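## Task

Coil the red wire around the reel as one strand turning a single way, until little of it in total remains off the reel; only wire lying between the two flanges counts (not wire over their rims or inside the hub hole). The reel must end flat and entirely within the painted ring, and neither reel nor wire may touch anything fixed to the table, such as an arm base. The result must hold without the robot supporting it; release the wire, move the grippers away, and then declare the scene finished yourself, since any other ending counts as a failure.

## Robot and tools

Robot: two 6-joint arms, left_arm and right_arm, each with a two-finger parallel gripper and a wrist camera. Bases in the scene frame: left_arm at (+0.002, +0.345, 0) m, quat_wxyz (+1.000, 0, 0, +0.014); right_arm at (+0.018, -0.308, 0) m, quat_wxyz (+0.996, 0, 0, +0.087). The names are labels only; they do not mean sides of any picture.

Frame: one shared scene frame. Origin on the tabletop midway between the arms, +z up, +x outward over the table, left_arm on the +y side. Positions are metres; orientations are quaternions written w first (qw, qx, qy, qz). On a gripper, fingers point along its local +z and close along its local y. end_effector_position is the spot between the finger pads, roughly 1 cm behind the tips. Reported hand positions can be somewhat wrong, more so when the arm reaches far.

The row format (used by both motion tools): 16 numbers, always both arms, even if one stays still: x, y, z, qw, qx, qy, qz, opening for left_arm, then the same eight for right_arm. x, y, z and the quaternion are an absolute target pose for that gripper in the scene frame, not an offset. opening runs from -1 (closed) to +1 (fully open, 0.093 m gap). To keep an arm still or keep its orientation, repeat the exact pose from the last result before it stopped moving (and the wanted opening) in every row; do not copy a drifted quaternion.

execute_actions(actions): a list of up to 15 actions; each action is a table of up to 15 rows, each row held for one 1/30 s control step; a short table repeats its last row to fill 15 steps. An empty list just returns state and images. An action is rejected for both arms if any target lies more than 0.6 m from that gripper's current position along any of the gripper's own axes; if the first action fails this against the last reported state, or any action is malformed, nothing runs.

move(target, speed, blocking): target is one 16-number row. Each gripper travels a straight line toward its pose; both finish together, lasting 0.5 to 10 s (cut off at 10 s). speed is top path speed in m/s, 0.002 to 0.5, default 0.25; turning is capped at twice that in rad/s. Rotations take the short way. Paths ignore obstacles and the other arm, and grippers may lag, wander or overshoot speed, especially with a near-straight arm. Faster contact hits harder; targets set deeper past a contact press harder. The opening is sent at the start. blocking=false returns after 0.5 s while motion continues; then only wait or stop are accepted until a result shows the end. The result adds a move: line with the ending (done, off_target, moving, held, fault) and limits (paced = the pose was clipped; held = a check blocked some steps, after which the arm may surge), plus each gripper's remaining distance.

wait(seconds): 0 to 10; lets the scene run holding last commands, returning early if a running move finishes. stop(): brakes a running move (needs room; fingers still go on). zoom_image(camera, region): camera is cam_high, cam_low, cam_left_wrist or cam_right_wrist; region [x0, y0, x1, y1] in pixels of that 504x504 image, origin top-left, at most 504 by 504. read_manual(section): only "licences". finished_scene(scene): ends the current scene, given its number; irreversible, reports success.

Control behaviour: each step the commanded pose is clipped to within 70 mm and 16 degrees of the measured pose, then solved by damped IK, position before orientation. Far targets need several actions; after an action the arm continues only to its last clipped pose. Joint friction can leave the gripper up to about 31 mm short, and tiny commands may do nothing. Elbows never fully straighten. Joint ranges (rad): waist -2.618 to 3.054, shoulder 0 to 3.142, elbow 0 to 3.142, wrist pitch -1.571 to 1.571, wrist yaw -1.571 to 1.571, wrist roll -2.094 to 2.094.

Results: a state line left_arm: … | right_arm: … with each gripper's position and quaternion; Hand target lines (the pose currently being driven toward); grip_measured (gripper motor on the -1..+1 scale); Joint positions ending with the finger gap in metres (accurate only when nothing blocks the fingers); step readings with HELD marking steps where an arm's row was held back; pose unreachable lines when a clearance check altered a command; FAULT, MOTOR HOT (from 75 °C) and OVER-TEMPERATURE FAULT lines. Images come in the order cam_high, cam_low, cam_left_wrist, cam_right_wrist, with calibration given separately.

Gripping: pads meet near -0.94; each mm of object width adds about 0.0208 to that. Readings may carry a fixed bias up to 0.02. Sending a number below the object's width reading squeezes harder, up to about 50-62 N per pad (less on thin parts under 5 mm). Keep sending the same closing number to keep holding. Holding loads heats motors: at 90 °C the arm halts for 10 s; at 100 °C it goes limp and drops.

Avoid: arms colliding or pushing each other, hard impacts, dropping things, anything leaving the table, the reel or wire touching an arm base, and the reel tilting or leaving the ring. Loose items may occasionally be nudged by outside pushes. Before finishing, open the grippers, lift clear, and confirm the winding stays put on its own.

Each tool is called after "Call:" by a JSON object that holds its "op" and its "data", one argument or row to a line.

## Session

Call:
{"op": "execute_actions", "data": {
  "actions": []
}}

Scene clock: 0.00 s.
left_arm: end_effector_position=(+0.3420, +0.4060, +0.1047) grip_measured=+0.993 end_effector_quat_wxyz=(+0.052, +0.865, -0.498, +0.036) | right_arm: end_effector_position=(+0.1409, -0.1171, +0.1676) grip_measured=+0.993 end_effector_quat_wxyz=(+0.000, +0.820, -0.539, -0.194)
Joint positions: left_arm=[ 0.212  1.87   1.551 -1.271  0.125 -1.856  0.093] | right_arm=[ 0.55   1.463  1.306 -1.522 -0.376 -1.275  0.093]
Joint velocities: left_arm=[ 0.007  0.002  0.002  0.022 -0.007  0.022 -0.   ] | right_arm=[-0.012 -0.002 -0.017  0.007 -0.022 -0.022 -0.001]
Motor temperatures (°C, as the motors report them): left_arm=[18 16 18 18 16 19] | right_arm=[20 18 16 17 17 20]
Hand target (left_arm): +0.342, +0.406, +0.105; +0.052, +0.865, -0.498, +0.036
Hand target (right_arm): +0.141, -0.117, +0.168; +0.000, +0.820, -0.539, -0.194

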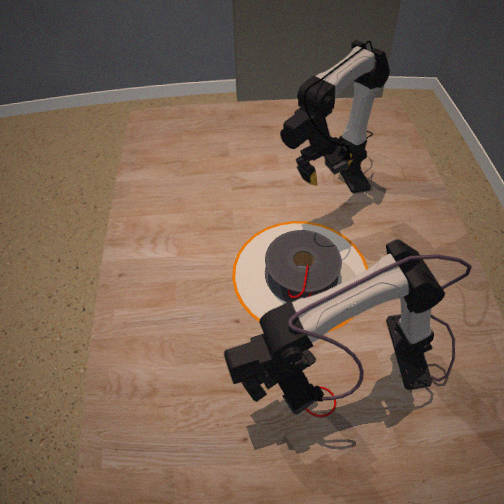

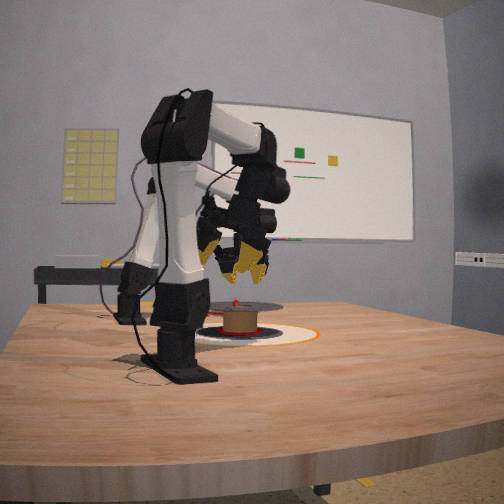

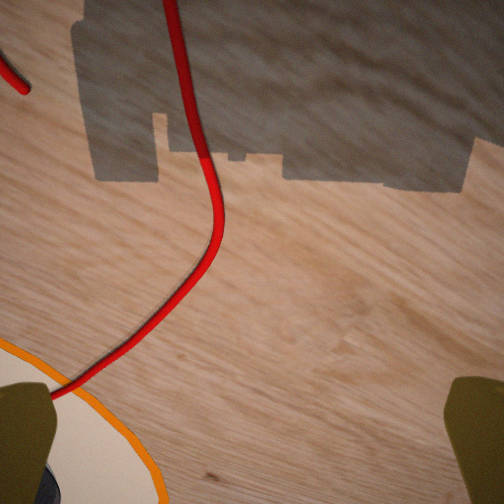

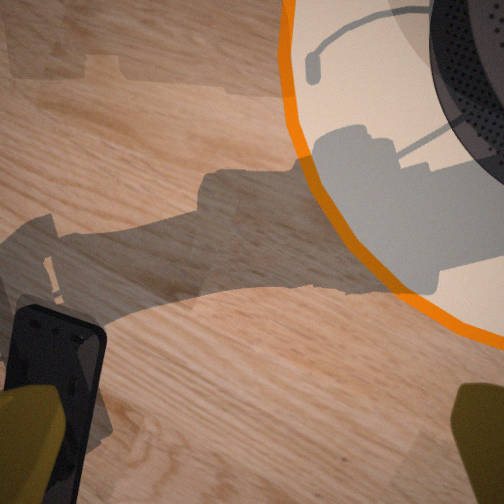

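Call:
{"op": "zoom_image", "data": {
  "camera": "cam_high",
  "region": [200, 200, 420, 460]
}}

Call:
{"op": "zoom_image", "data": {
  "camera": "cam_low",
  "region": [170, 270, 340, 370]
}}

Region (200, 200, 420, 460) of cam_high's 504x504 image, scaled by 1.938, with more detail than that image has; it fills the left 426 columns of this view, and the rest is white.

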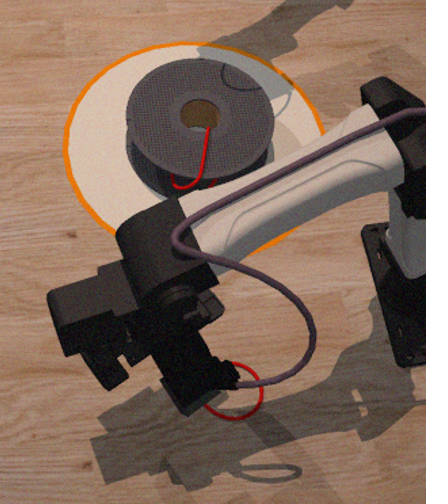

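Region (170, 270, 340, 370) of cam_low's 504x504 image, scaled by 2.965, with more detail than that image has; it fills the top 296 rows of this view, and the rest is white.

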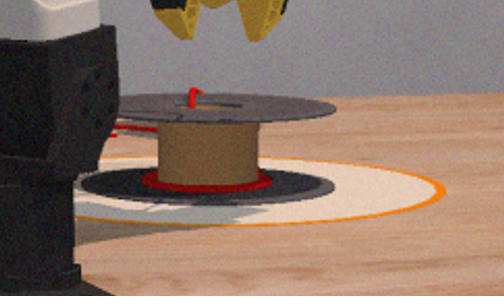

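Call:
{"op": "move", "data": {
  "target": [0.0,0.60,0.25,0,0.865,-0.5,0,1, 0.10,-0.45,0.25,0,0.82,-0.54,0,1],
  "speed": 0.3
}}

Scene clock: 5.83 s.
left_arm: end_effector_position=(+0.0089, +0.6039, +0.2488) grip_measured=+0.993 end_effector_quat_wxyz=(-0.104, +0.861, -0.495, -0.047) | right_arm: end_effector_position=(+0.1037, -0.4433, +0.2435) grip_measured=+0.993 end_effector_quat_wxyz=(-0.171, -0.652, +0.711, -0.200)
Joint positions: left_arm=[ 1.53   1.411  1.625 -1.557  0.018 -0.543  0.093] | right_arm=[-0.717  0.922  1.247 -1.583  0.44  -2.098  0.093]
Joint velocities: left_arm=[-0.022 -0.007 -0.017 -0.066 -0.022  0.007  0.   ] | right_arm=[ 0.002 -0.002 -0.002 -0.022  0.007  0.022  0.   ]
Motor temperatures (°C, as the motors report them): left_arm=[18 17 18 18 16 19] | right_arm=[20 19 16 18 17 20]
Hand target (left_arm): +0.007, +0.605, +0.248; -0.095, +0.861, -0.498, -0.047
Hand target (right_arm): +0.104, -0.446, +0.248; +0.179, +0.651, -0.709, +0.202
Off the commanded pose (left_arm): 0.010 m, 13 deg.
Off the commanded pose (right_arm): 0.010 m, 41 deg; orientation clipped at the last step of the last action.
joint sent to its limit (left arm) — the command would take joint 4 (wrist pitch) past its lower limit, so that joint was sent only as far as its limit.
joint sent to its limit (right arm) — the command would take joint 4 (wrist pitch) past its lower limit and joint 6 (wrist roll) past its lower limit, so those joints were sent only as far as their limits.
move: off_target (left_arm, right_arm); limits=paced
camera_calibration (this result's frames):
cam_left_wrist: T_world_to_cam=[[0.865706, 0.471831, 0.167119, -0.33365], [0.425793, -0.869682, 0.249706, 0.493714], [0.263159, -0.145014, -0.953792, 0.404585], [0, 0, 0, 1]] pos_world=[-0.0278475, 0.645471, 0.318366]
cam_right_wrist: T_world_to_cam=[[0.994706, -0.078952, 0.0657777, -0.153578], [-0.0996274, -0.584011, 0.805609, -0.405095], [-0.0251895, -0.807897, -0.588785, -0.131981], [0, 0, 0, 1]] pos_world=[0.109082, -0.355332, 0.258742]

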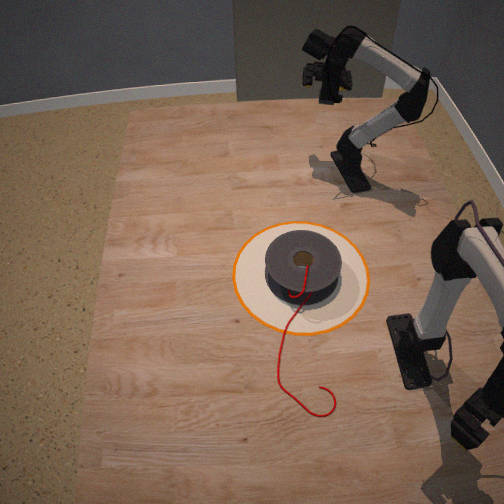

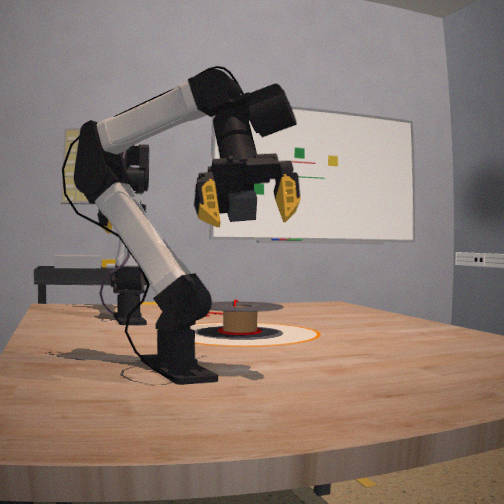

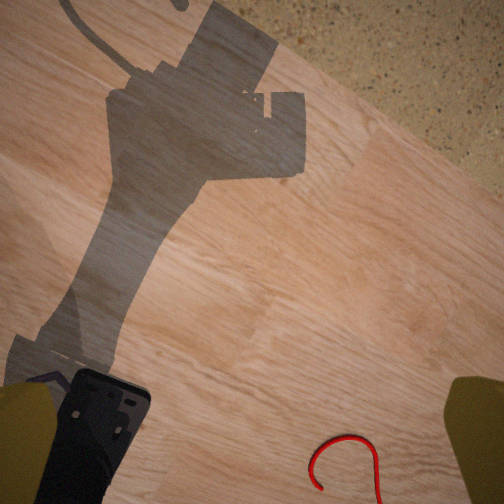

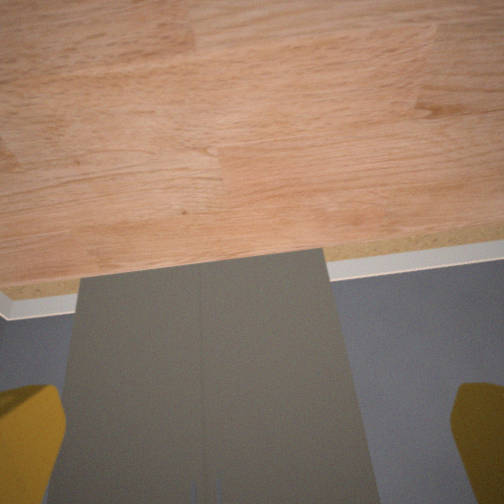

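Call:
{"op": "zoom_image", "data": {
  "camera": "cam_high",
  "region": [220, 210, 390, 430]
}}

Call:
{"op": "zoom_image", "data": {
  "camera": "cam_high",
  "region": [250, 220, 360, 320]
}}

Region (220, 210, 390, 430) of cam_high's 504x504 image, scaled by 2.291, with more detail than that image has; it fills the left 389 columns of this view, and the rest is white.

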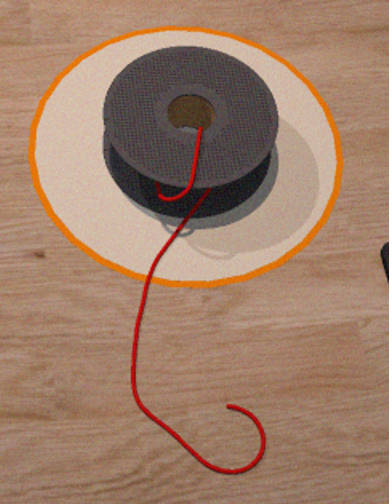

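Region (250, 220, 360, 320) of cam_high's 504x504 image, scaled by 4.582, with more detail than that image has; it fills the top 458 rows of this view, and the rest is white.

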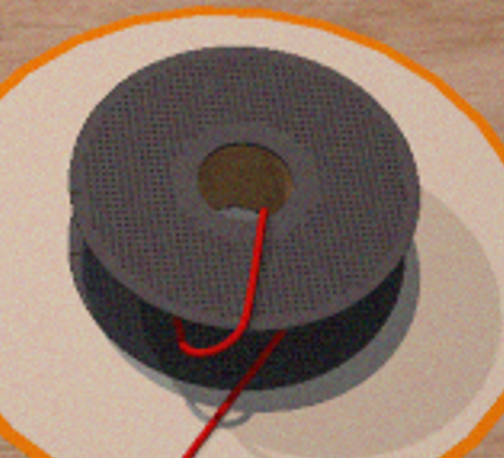

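Call:
{"op": "move", "data": {
  "target": [0.0089,0.6039,0.2488,-0.104,0.861,-0.495,-0.047,1, 0.26,0.06,0.20,0,-0.477,0.879,0,1],
  "speed": 0.4
}}

Scene clock: 13.40 s.
left_arm: end_effector_position=(+0.0089, +0.6039, +0.2488) grip_measured=+0.993 end_effector_quat_wxyz=(-0.104, +0.861, -0.496, -0.047) | right_arm: end_effector_position=(+0.2590, +0.0548, +0.1922) grip_measured=+0.993 end_effector_quat_wxyz=(+0.080, -0.481, +0.873, +0.014)
Joint positions: left_arm=[ 1.53   1.411  1.625 -1.557  0.018 -0.541  0.093] | right_arm=[ 0.831  2.155  2.313 -1.575  0.052 -0.006  0.093]
Joint velocities: left_arm=[ 0.012 -0.007  0.002  0.022 -0.095  0.007  0.   ] | right_arm=[-0.007  0.002 -0.017 -0.007 -0.066  0.095 -0.001]
Motor temperatures (°C, as the motors report them): left_arm=[18 18 19 18 16 19] | right_arm=[20 19 17 18 17 20]
Hand target (left_arm): +0.009, +0.604, +0.249; -0.104, +0.861, -0.495, -0.047
Hand target (right_arm): +0.257, +0.056, +0.196; +0.078, -0.478, +0.874, +0.022
Off the commanded pose (left_arm): 0.000 m, 0 deg.
Off the commanded pose (right_arm): 0.009 m, 9 deg.
joint sent to its limit (right arm) — the command would take joint 4 (wrist pitch) past its lower limit, so that joint was sent only as far as its limit.
move: off_target (right_arm); limits=paced
camera_calibration (this result's frames):
cam_left_wrist: T_world_to_cam=[[0.866842, 0.469891, 0.166693, -0.332383], [0.423983, -0.870641, 0.249443, 0.494374], [0.262341, -0.145553, -0.953935, 0.404954], [0, 0, 0, 1]] pos_world=[-0.0277188, 0.645549, 0.318387]
cam_right_wrist: T_world_to_cam=[[0.836732, -0.545401, 0.0491639, -0.195735], [-0.538748, -0.803775, 0.252381, 0.174696], [-0.0981324, -0.237662, -0.966378, 0.304362], [0, 0, 0, 1]] pos_world=[0.287762, 0.105998, 0.259662]

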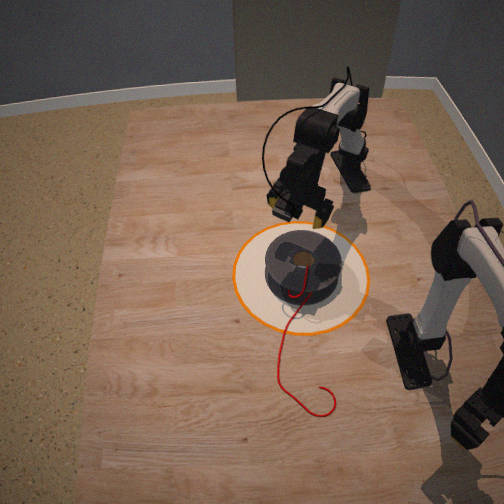

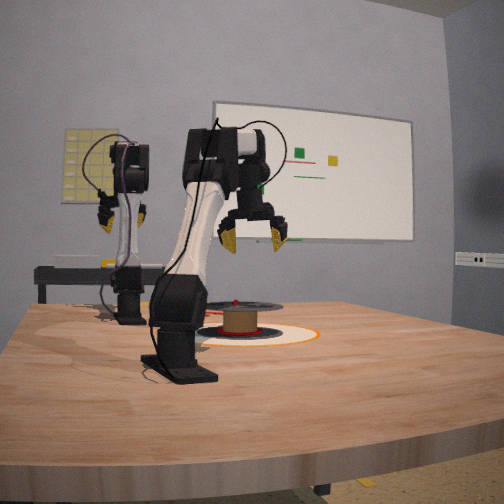

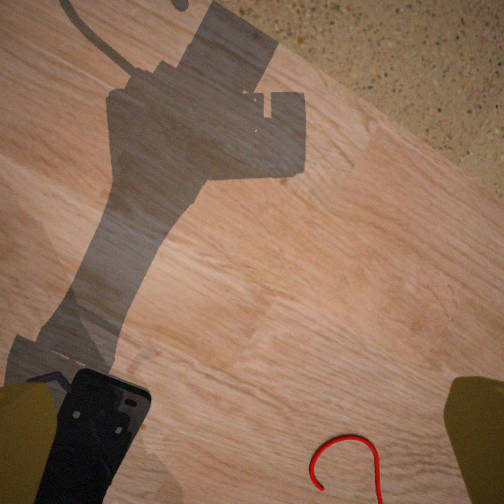

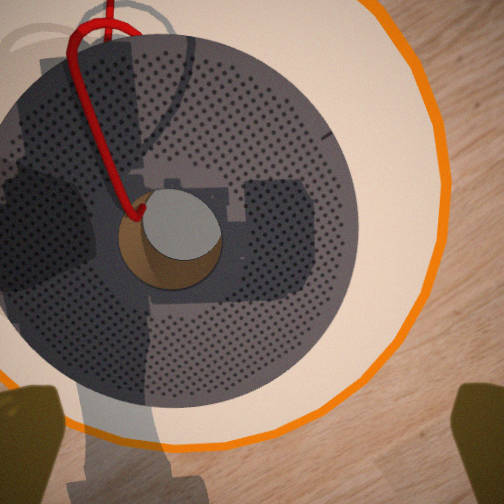

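Call:
{"op": "zoom_image", "data": {
  "camera": "cam_right_wrist",
  "region": [40, 0, 260, 300]
}}

Region (40, 0, 260, 300) of cam_right_wrist's 504x504 image, scaled by 1.680, with more detail than that image has; it fills the left 370 columns of this view, and the rest is white.

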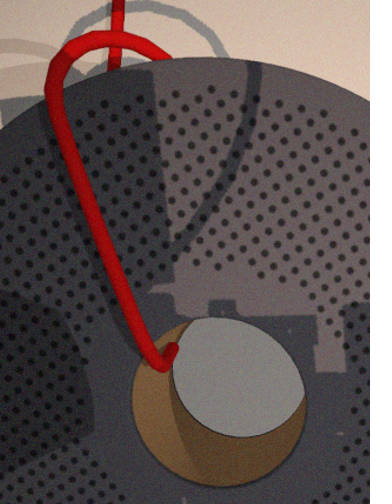

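Call:
{"op": "zoom_image", "data": {
  "camera": "cam_high",
  "region": [270, 250, 340, 320]
}}

Call:
{"op": "zoom_image", "data": {
  "camera": "cam_low",
  "region": [195, 290, 295, 350]
}}

Region (270, 250, 340, 320) of cam_high's 504x504 image, scaled by 7.200, with more detail than that image has.

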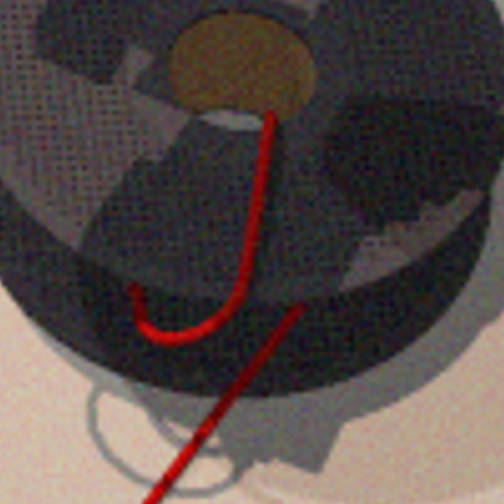

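Region (195, 290, 295, 350) of cam_low's 504x504 image, scaled by 5.040, with more detail than that image has; it fills the top 302 rows of this view, and the rest is white.

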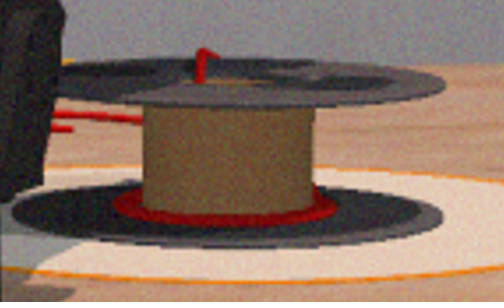

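Call:
{"op": "move", "data": {
  "target": [0.25,0.22,0.17,0,0.233,0.972,0,1, 0.2,-0.15,0.17,0,-0.477,0.879,0,1],
  "speed": 0.4
}}

Scene clock: 33.83 s.
left_arm: end_effector_position=(+0.2337, +0.2257, +0.1699) grip_measured=+0.994 end_effector_quat_wxyz=(-0.012, +0.225, +0.974, +0.003) | right_arm: end_effector_position=(+0.2057, -0.1436, +0.1758) grip_measured=+0.993 end_effector_quat_wxyz=(+0.009, -0.478, +0.878, +0.002)
Joint positions: left_arm=[-0.502  1.557  1.455 -1.494  0.001 -0.02   0.093] | right_arm=[ 0.546  1.479  1.405 -1.478 -0.    -0.277  0.093]
Joint velocities: left_arm=[-0.022 -0.007 -0.002  0.007 -0.037 -0.007 -0.   ] | right_arm=[-0.002 -0.002 -0.007  0.051  0.022  0.022  0.   ]
Motor temperatures (°C, as the motors report them): left_arm=[18 18 21 19 16 19] | right_arm=[20 25 19 18 17 20]
Hand target (left_arm): +0.238, +0.219, +0.171; -0.008, +0.232, +0.973, -0.005
Hand target (right_arm): +0.199, -0.149, +0.174; -0.001, -0.476, +0.879, +0.006
Off the commanded pose (left_arm): 0.017 m, 2 deg.
Off the commanded pose (right_arm): 0.010 m, 1 deg.
move: off_target (left_arm)
camera_calibration (this result's frames):
cam_left_wrist: T_world_to_cam=[[-0.44571, -0.894372, 0.0379718, 0.300134], [-0.789923, 0.412906, 0.453353, 0.048812], [-0.421145, 0.172069, -0.890522, 0.292879], [0, 0, 0, 1]] pos_world=[0.295675, 0.197881, 0.227289]
cam_right_wrist: T_world_to_cam=[[0.83421, -0.551437, 0.00346364, -0.250803], [-0.510741, -0.770247, 0.381919, -0.0331206], [-0.207936, -0.32037, -0.924189, 0.239348], [0, 0, 0, 1]] pos_world=[0.242075, -0.087133, 0.234721]

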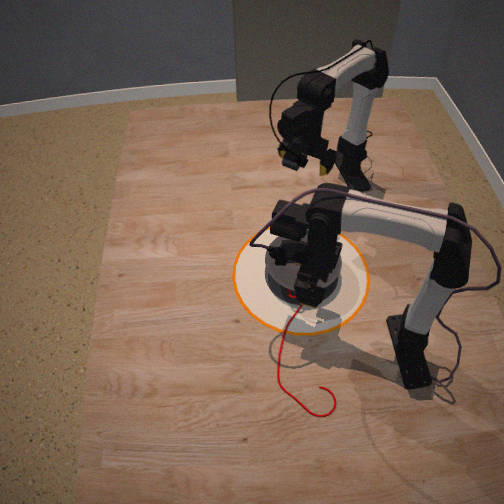

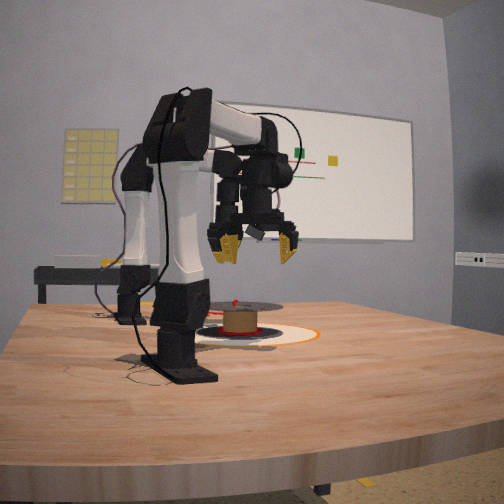

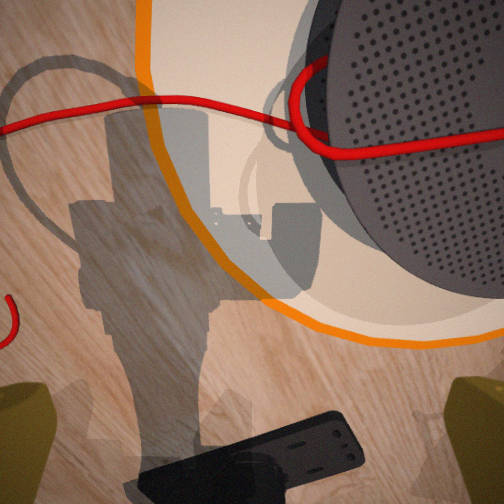

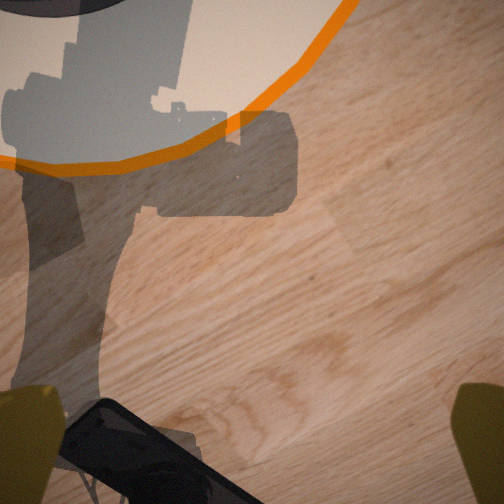

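Call:
{"op": "move", "data": {
  "target": [0.03,0.58,0.22,0,0.86,-0.5,0,1, 0.231,0.10,0.13,0,-0.6225,0.7826,0,1],
  "speed": 0.4
}}

Scene clock: 40.33 s.
left_arm: end_effector_position=(+0.0404, +0.5771, +0.2179) grip_measured=+0.994 end_effector_quat_wxyz=(-0.054, +0.859, -0.509, -0.018) | right_arm: end_effector_position=(+0.2326, +0.0968, +0.1275) grip_measured=+0.993 end_effector_quat_wxyz=(+0.017, -0.617, +0.787, +0.007)
Joint positions: left_arm=[ 1.386  1.384  1.491 -1.564  0.007 -0.66   0.093] | right_arm=[ 0.911  2.355  2.393 -1.572  0.001 -0.246  0.093]
Joint velocities: left_arm=[-0.037 -0.027 -0.012 -0.022 -0.066 -0.037 -0.   ] | right_arm=[-0.012 -0.017  0.002 -0.022  0.007  0.007  0.   ]
Motor temperatures (°C, as the motors report them): left_arm=[18 18 21 19 16 19] | right_arm=[20 25 19 18 17 20]
Hand target (left_arm): +0.040, +0.580, +0.219; -0.053, +0.863, -0.502, -0.013
Hand target (right_arm): +0.231, +0.098, +0.126; +0.015, -0.623, +0.782, -0.000
Off the commanded pose (left_arm): 0.011 m, 7 deg.
Off the commanded pose (right_arm): 0.004 m, 2 deg.
joint sent to its limit (left arm) — the command would take joint 4 (wrist pitch) past its lower limit, so that joint was sent only as far as its limit.
joint sent to its limit (right arm) — the command would take joint 4 (wrist pitch) past its lower limit, so that joint was sent only as far as its limit.
move: off_target (left_arm)
camera_calibration (this result's frames):
cam_left_wrist: T_world_to_cam=[[0.878756, 0.464178, 0.111025, -0.326983], [0.402872, -0.846148, 0.348896, 0.430458], [0.255893, -0.261865, -0.930562, 0.425563], [0, 0, 0, 1]] pos_world=[0.00501991, 0.627449, 0.282131]
cam_right_wrist: T_world_to_cam=[[0.968774, -0.247806, 0.00830573, -0.20182], [-0.233606, -0.901012, 0.36552, 0.134491], [-0.0830944, -0.356047, -0.930766, 0.252622], [0, 0, 0, 1]] pos_world=[0.247928, 0.161111, 0.187649]

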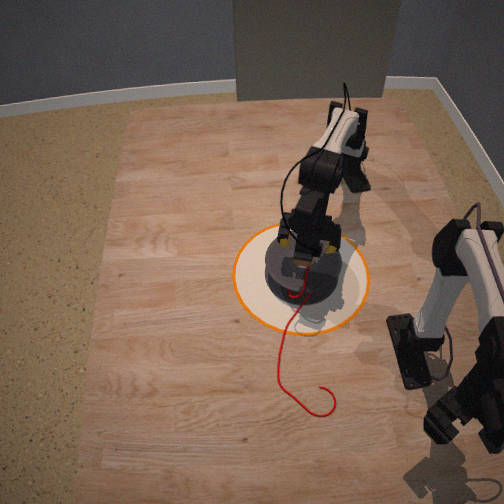

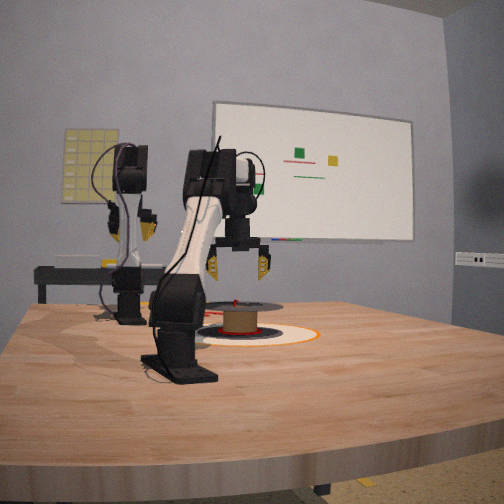

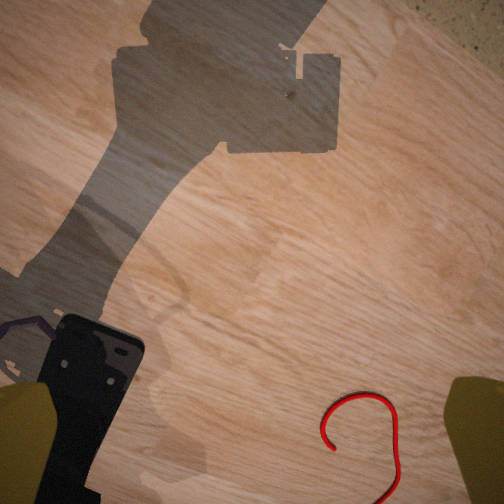

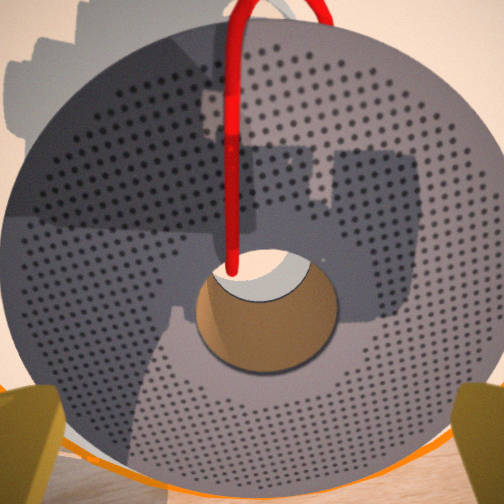

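Call:
{"op": "move", "data": {
  "target": [0.0404,0.5771,0.2179,-0.054,0.859,-0.509,-0.018,1, 0.227,0.107,0.078,0,-0.6225,0.7826,0,1],
  "speed": 0.1
}}

Scene clock: 42.40 s.
left_arm: end_effector_position=(+0.0404, +0.5771, +0.2179) grip_measured=+0.994 end_effector_quat_wxyz=(-0.054, +0.860, -0.508, -0.018) | right_arm: end_effector_position=(+0.2300, +0.1040, +0.0884) grip_measured=+0.993 end_effector_quat_wxyz=(+0.006, -0.621, +0.784, +0.002)
Joint positions: left_arm=[ 1.386  1.384  1.491 -1.564  0.007 -0.662  0.093] | right_arm=[ 0.923  2.374  2.269 -1.453  0.001 -0.244  0.093]
Joint velocities: left_arm=[-0.002  0.002 -0.012  0.037 -0.066 -0.007  0.   ] | right_arm=[-0.027 -0.007  0.007  0.007  0.066 -0.051 -0.   ]
Motor temperatures (°C, as the motors report them): left_arm=[18 18 21 19 16 19] | right_arm=[20 26 19 18 17 20]
Hand target (left_arm): +0.040, +0.577, +0.218; -0.054, +0.859, -0.509, -0.018
Hand target (right_arm): +0.227, +0.106, +0.078; +0.000, -0.622, +0.783, -0.000
Off the commanded pose (left_arm): 0.000 m, 0 deg.
Off the commanded pose (right_arm): 0.011 m, 1 deg.
move: off_target (right_arm)
camera_calibration (this result's frames):
cam_left_wrist: T_world_to_cam=[[0.877489, 0.466515, 0.111255, -0.32833], [0.405012, -0.845053, 0.34907, 0.429702], [0.256863, -0.261246, -0.930469, 0.425145], [0, 0, 0, 1]] pos_world=[0.00486746, 0.627359, 0.282117]
cam_right_wrist: T_world_to_cam=[[0.971154, -0.238439, 0.00274051, -0.198254], [-0.220907, -0.895301, 0.386827, 0.149341], [-0.0897811, -0.376274, -0.922148, 0.221498], [0, 0, 0, 1]] pos_world=[0.245412, 0.169778, 0.147028]

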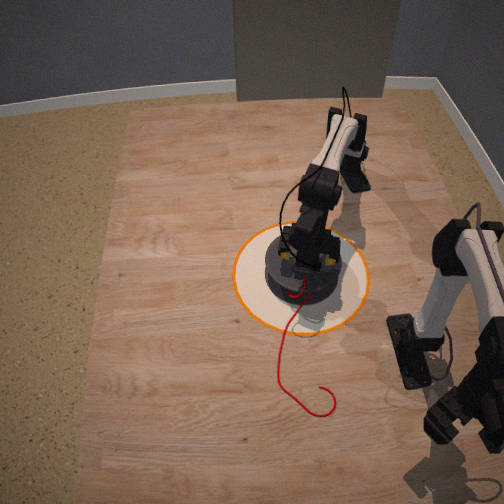

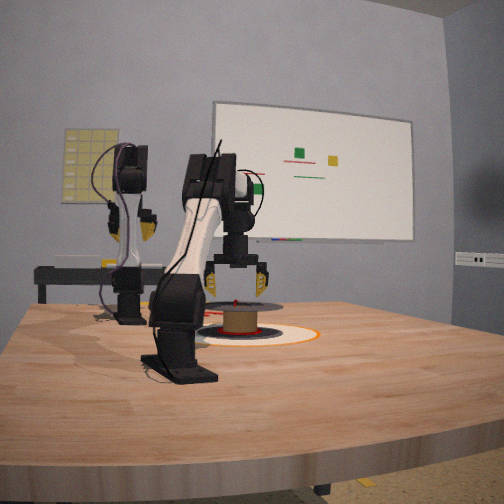

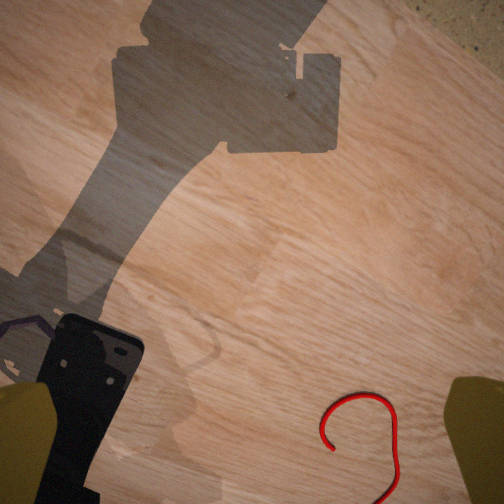

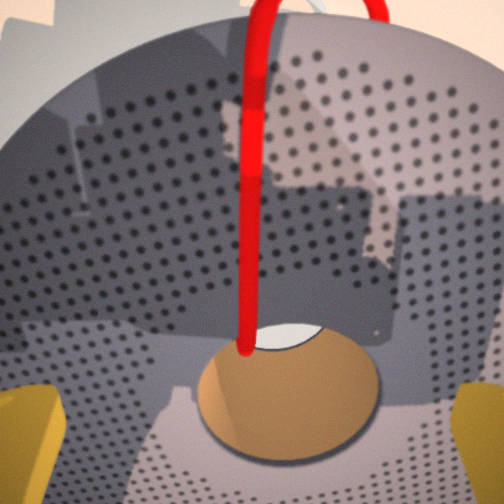

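Call:
{"op": "move", "data": {
  "target": [0.0404,0.5771,0.2179,-0.054,0.859,-0.509,-0.018,1, 0.230,0.118,0.066,0,-0.6225,0.7826,0,1],
  "speed": 0.05
}}

Scene clock: 43.93 s.
left_arm: end_effector_position=(+0.0404, +0.5771, +0.2179) grip_measured=+0.994 end_effector_quat_wxyz=(-0.054, +0.860, -0.508, -0.018) | right_arm: end_effector_position=(+0.2310, +0.1100, +0.0708) grip_measured=+0.993 end_effector_quat_wxyz=(-0.004, -0.621, +0.784, -0.002)
Joint positions: left_arm=[ 1.386  1.384  1.491 -1.564  0.007 -0.662  0.093] | right_arm=[ 0.926  2.433  2.303 -1.45  -0.    -0.24   0.093]
Joint velocities: left_arm=[-0.012 -0.022  0.007 -0.066 -0.051 -0.022  0.   ] | right_arm=[ 0.012  0.012 -0.007  0.022 -0.081 -0.007  0.   ]
Motor temperatures (°C, as the motors report them): left_arm=[18 18 21 19 16 19] | right_arm=[20 26 19 18 17 20]
Hand target (left_arm): +0.040, +0.577, +0.218; -0.054, +0.859, -0.509, -0.018
Hand target (right_arm): +0.230, +0.117, +0.066; +0.000, -0.623, +0.783, +0.000
Off the commanded pose (left_arm): 0.000 m, 0 deg.
Off the commanded pose (right_arm): 0.009 m, 1 deg.
move: done
camera_calibration (this result's frames):
cam_left_wrist: T_world_to_cam=[[0.877489, 0.466515, 0.111255, -0.32833], [0.405012, -0.845053, 0.34907, 0.429702], [0.256863, -0.261246, -0.930469, 0.425145], [0, 0, 0, 1]] pos_world=[0.00486746, 0.627359, 0.282117]
cam_right_wrist: T_world_to_cam=[[0.970968, -0.239184, -0.00345538, -0.197223], [-0.217184, -0.88753, 0.406352, 0.158617], [-0.10026, -0.393804, -0.91371, 0.21134], [0, 0, 0, 1]] pos_world=[0.247135, 0.176831, 0.127968]

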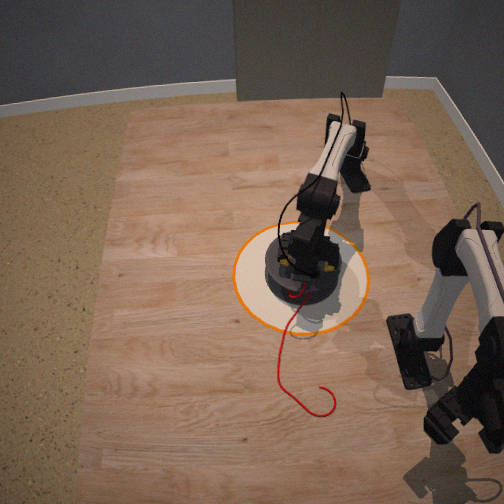

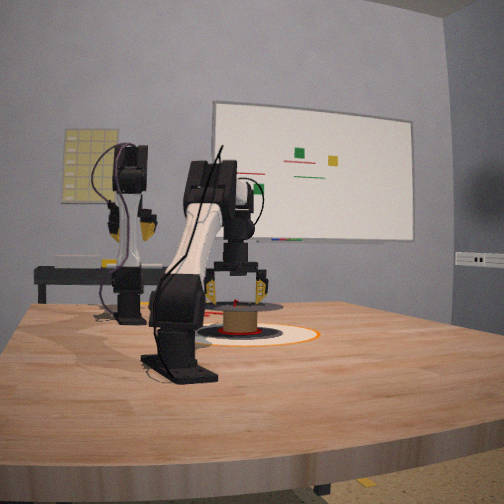

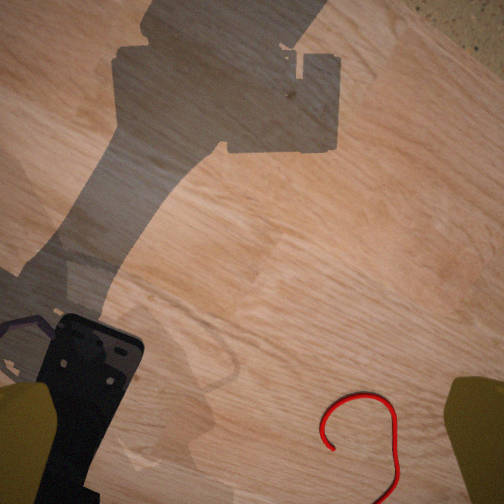

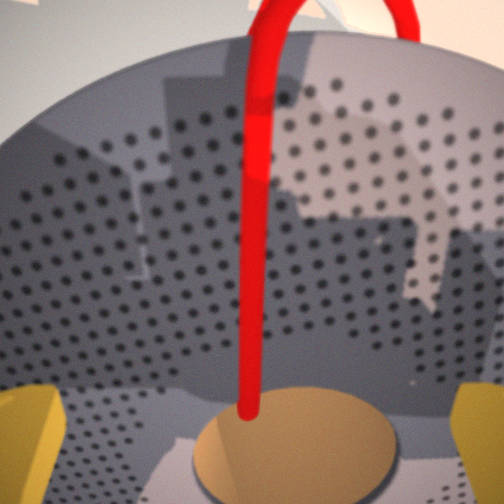

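Call:
{"op": "move", "data": {
  "target": [0.0404,0.5771,0.2179,-0.054,0.859,-0.509,-0.018,1, 0.232,0.128,0.066,0,-0.6225,0.7826,0,1],
  "speed": 0.05
}}

Call:
{"op": "move", "data": {
  "target": [0.0404,0.5771,0.2179,-0.054,0.859,-0.509,-0.018,1, 0.232,0.128,0.066,0,-0.6225,0.7826,0,-1],
  "speed": 0.05
}}

Scene clock: 45.07 s.
left_arm: end_effector_position=(+0.0404, +0.5771, +0.2179) grip_measured=+0.994 end_effector_quat_wxyz=(-0.054, +0.860, -0.508, -0.018) | right_arm: end_effector_position=(+0.2378, +0.1261, +0.0709) grip_measured=+0.993 end_effector_quat_wxyz=(+0.009, -0.620, +0.785, +0.004)
Joint positions: left_arm=[ 1.386  1.384  1.491 -1.564  0.007 -0.662  0.093] | right_arm=[ 0.929  2.51   2.446 -1.486 -0.    -0.235  0.093]
Joint velocities: left_arm=[-0.002  0.017 -0.027 -0.007 -0.037 -0.022  0.001] | right_arm=[ 0.002  0.002  0.037  0.007 -0.066 -0.007  0.   ]
Motor temperatures (°C, as the motors report them): left_arm=[18 18 21 19 16 19] | right_arm=[20 26 20 18 17 20]
Hand target (left_arm): +0.040, +0.577, +0.218; -0.054, +0.859, -0.509, -0.018
Hand target (right_arm): +0.232, +0.128, +0.066; +0.001, -0.622, +0.783, -0.000
Off the commanded pose (left_arm): 0.000 m, 0 deg.
Off the commanded pose (right_arm): 0.008 m, 1 deg.
move: done
camera_calibration (this result's frames):
cam_left_wrist: T_world_to_cam=[[0.877489, 0.466515, 0.111255, -0.32833], [0.405012, -0.845053, 0.34907, 0.429702], [0.256863, -0.261246, -0.930469, 0.425145], [0, 0, 0, 1]] pos_world=[0.00486746, 0.627359, 0.282117]
cam_right_wrist: T_world_to_cam=[[0.970513, -0.24103, 0.00295801, -0.200017], [-0.223972, -0.897155, 0.380722, 0.178923], [-0.0891117, -0.370159, -0.924685, 0.213603], [0, 0, 0, 1]] pos_world=[0.253227, 0.191378, 0.129987]

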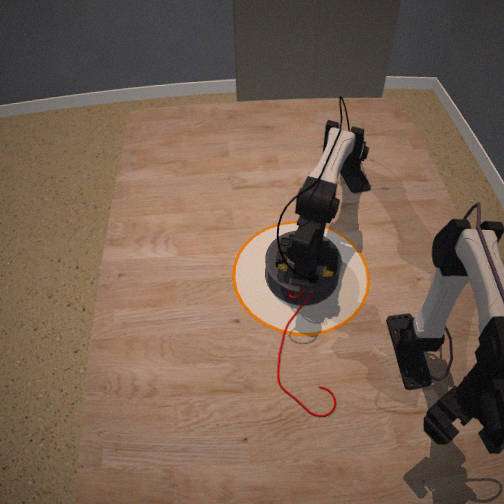

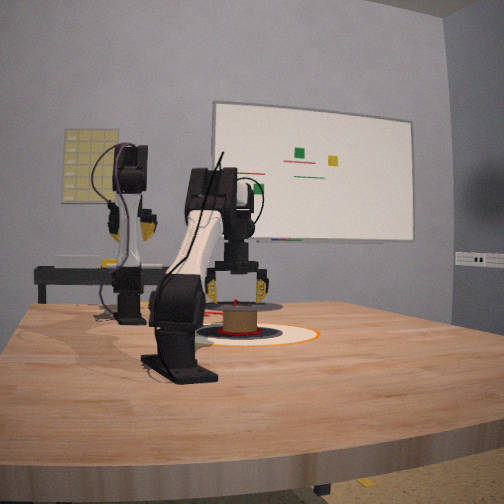

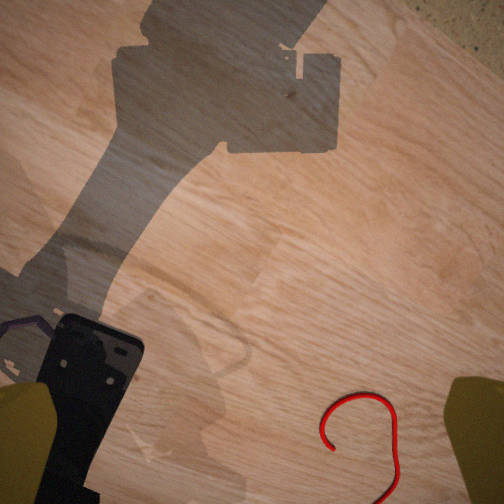

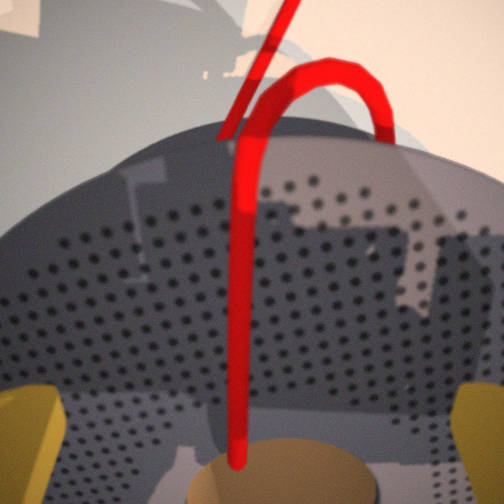

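Scene clock: 45.77 s.
left_arm: end_effector_position=(+0.0404, +0.5771, +0.2179) grip_measured=+0.994 end_effector_quat_wxyz=(-0.054, +0.860, -0.508, -0.018) | right_arm: end_effector_position=(+0.2374, +0.1254, +0.0709) grip_measured=-0.991 end_effector_quat_wxyz=(+0.008, -0.620, +0.785, +0.004)
Joint positions: left_arm=[ 1.386  1.384  1.491 -1.564  0.007 -0.662  0.093] | right_arm=[ 0.929  2.51   2.446 -1.489 -0.    -0.234  0.   ]
Joint velocities: left_arm=[ 0.012 -0.012  0.012  0.022  0.037  0.007  0.   ] | right_arm=[-0.012  0.007  0.002  0.037 -0.051  0.007  0.   ]
Motor temperatures (°C, as the motors report them): left_arm=[18 18 21 19 16 19] | right_arm=[20 27 20 18 17 20]
Hand target (left_arm): +0.040, +0.577, +0.218; -0.054, +0.859, -0.509, -0.018
Hand target (right_arm): +0.232, +0.128, +0.066; +0.000, -0.622, +0.783, -0.000
Off the commanded pose (left_arm): 0.000 m, 0 deg.
Off the commanded pose (right_arm): 0.008 m, 1 deg.
move: done
camera_calibration (this result's frames):
cam_left_wrist: T_world_to_cam=[[0.877489, 0.466515, 0.111255, -0.32833], [0.405012, -0.845053, 0.34907, 0.429702], [0.256863, -0.261246, -0.930469, 0.425145], [0, 0, 0, 1]] pos_world=[0.00486746, 0.627359, 0.282117]
cam_right_wrist: T_world_to_cam=[[0.97024, -0.242133, 0.0022594, -0.199599], [-0.224464, -0.895861, 0.383469, 0.178021], [-0.0908264, -0.372564, -0.923551, 0.213944], [0, 0, 0, 1]] pos_world=[0.25305, 0.190861, 0.129774]

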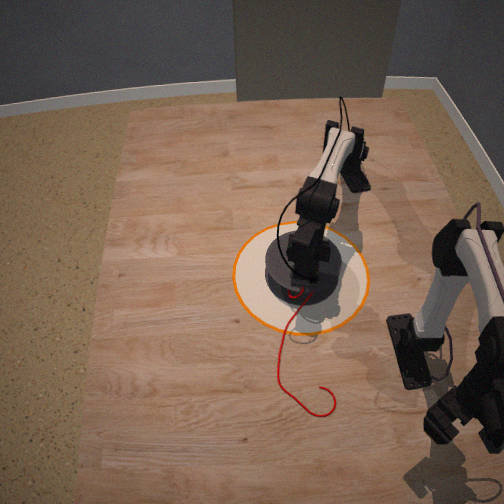

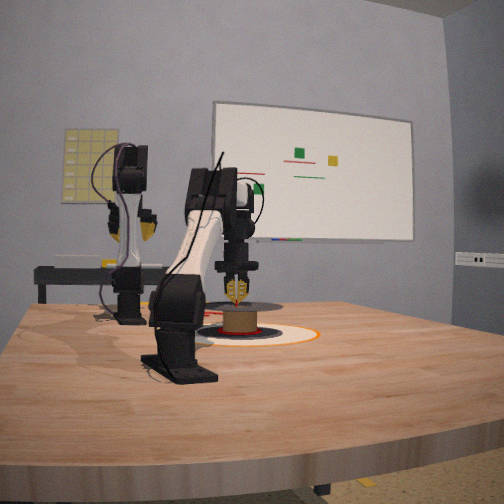

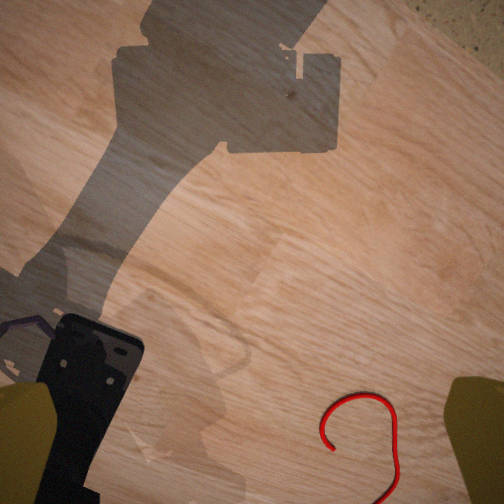

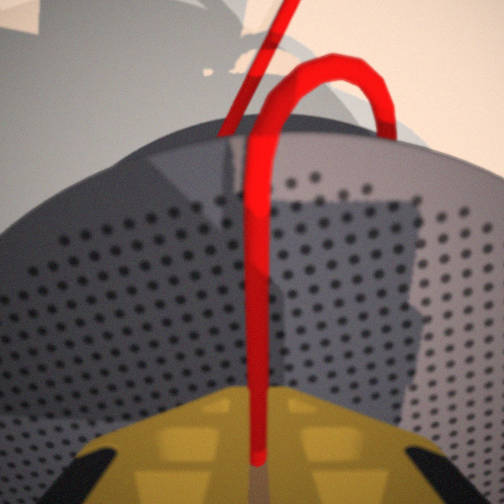

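Call:
{"op": "move", "data": {
  "target": [0.0404,0.5771,0.2179,-0.054,0.859,-0.509,-0.018,1, 0.235,0.125,0.11,0,-0.6225,0.7826,0,-1],
  "speed": 0.04
}}

Scene clock: 47.40 s.
left_arm: end_effector_position=(+0.0404, +0.5771, +0.2179) grip_measured=+0.994 end_effector_quat_wxyz=(-0.054, +0.860, -0.508, -0.018) | right_arm: end_effector_position=(+0.2373, +0.1252, +0.0986) grip_measured=-0.991 end_effector_quat_wxyz=(+0.019, -0.619, +0.785, +0.009)
Joint positions: left_arm=[ 1.386  1.384  1.491 -1.564  0.007 -0.662  0.093] | right_arm=[ 0.929  2.508  2.554 -1.573 -0.    -0.234  0.   ]
Joint velocities: left_arm=[ 0.007 -0.002  0.017 -0.066 -0.037  0.037 -0.001] | right_arm=[-0.007  0.002 -0.017 -0.007  0.037  0.037  0.   ]
Motor temperatures (°C, as the motors report them): left_arm=[18 18 21 19 16 19] | right_arm=[20 27 20 18 17 20]
Hand target (left_arm): +0.040, +0.577, +0.218; -0.054, +0.859, -0.509, -0.018
Hand target (right_arm): +0.235, +0.125, +0.109; +0.027, -0.622, +0.782, +0.012
Off the commanded pose (left_arm): 0.000 m, 0 deg.
Off the commanded pose (right_arm): 0.012 m, 3 deg.
joint sent to its limit (right arm) — the command would take joint 4 (wrist pitch) past its lower limit, so that joint was sent only as far as its limit.
move: off_target (right_arm)
camera_calibration (this result's frames):
cam_left_wrist: T_world_to_cam=[[0.877489, 0.466515, 0.111255, -0.32833], [0.405012, -0.845053, 0.34907, 0.429702], [0.256863, -0.261246, -0.930469, 0.425145], [0, 0, 0, 1]] pos_world=[0.00486746, 0.627359, 0.282117]
cam_right_wrist: T_world_to_cam=[[0.970179, -0.242255, 0.00809276, -0.200147], [-0.228877, -0.90459, 0.359629, 0.171663], [-0.0798012, -0.350757, -0.93306, 0.234977], [0, 0, 0, 1]] pos_world=[0.25222, 0.189217, 0.159133]

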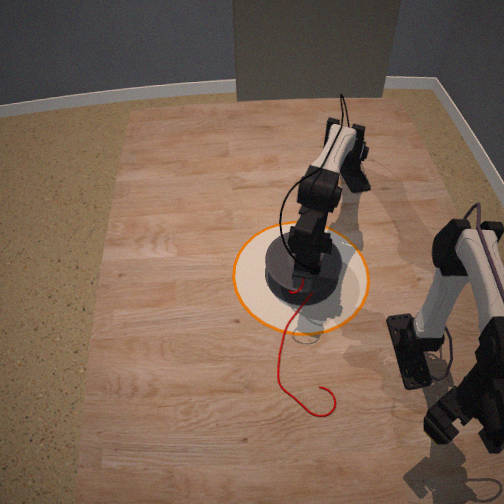

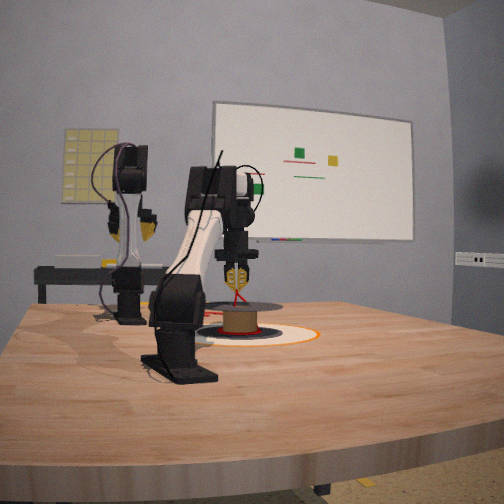

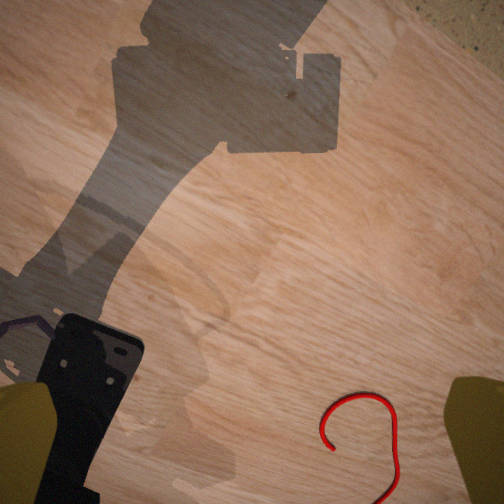

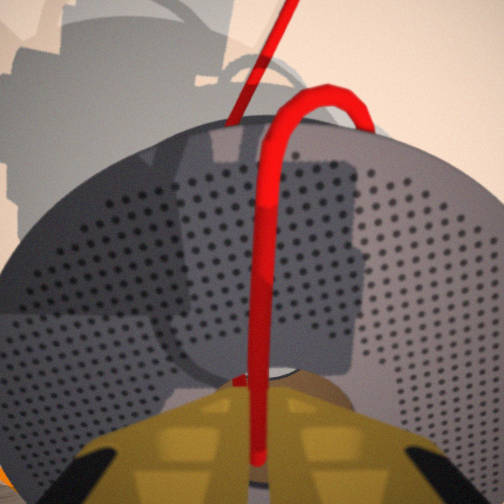

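Call:
{"op": "zoom_image", "data": {
  "camera": "cam_low",
  "region": [195, 260, 295, 350]
}}

Call:
{"op": "zoom_image", "data": {
  "camera": "cam_right_wrist",
  "region": [180, 320, 380, 504]
}}

Region (195, 260, 295, 350) of cam_low's 504x504 image, scaled by 5.040, with more detail than that image has; it fills the top 454 rows of this view, and the rest is white.

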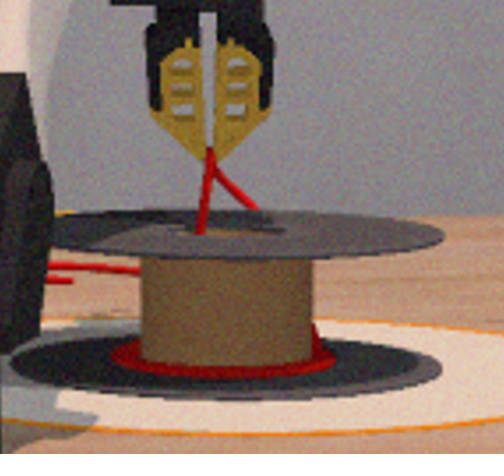

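Region (180, 320, 380, 504) of cam_right_wrist's 504x504 image, scaled by 2.520, with more detail than that image has; it fills the top 464 rows of this view, and the rest is white.

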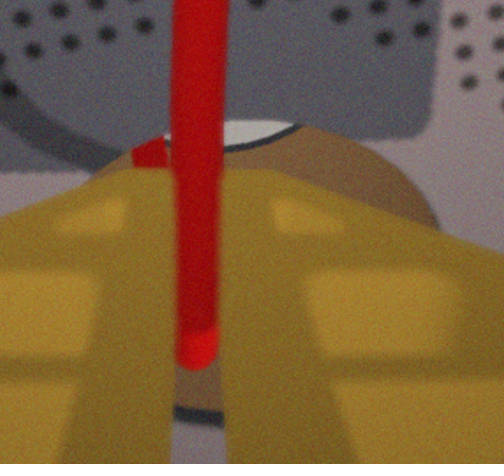

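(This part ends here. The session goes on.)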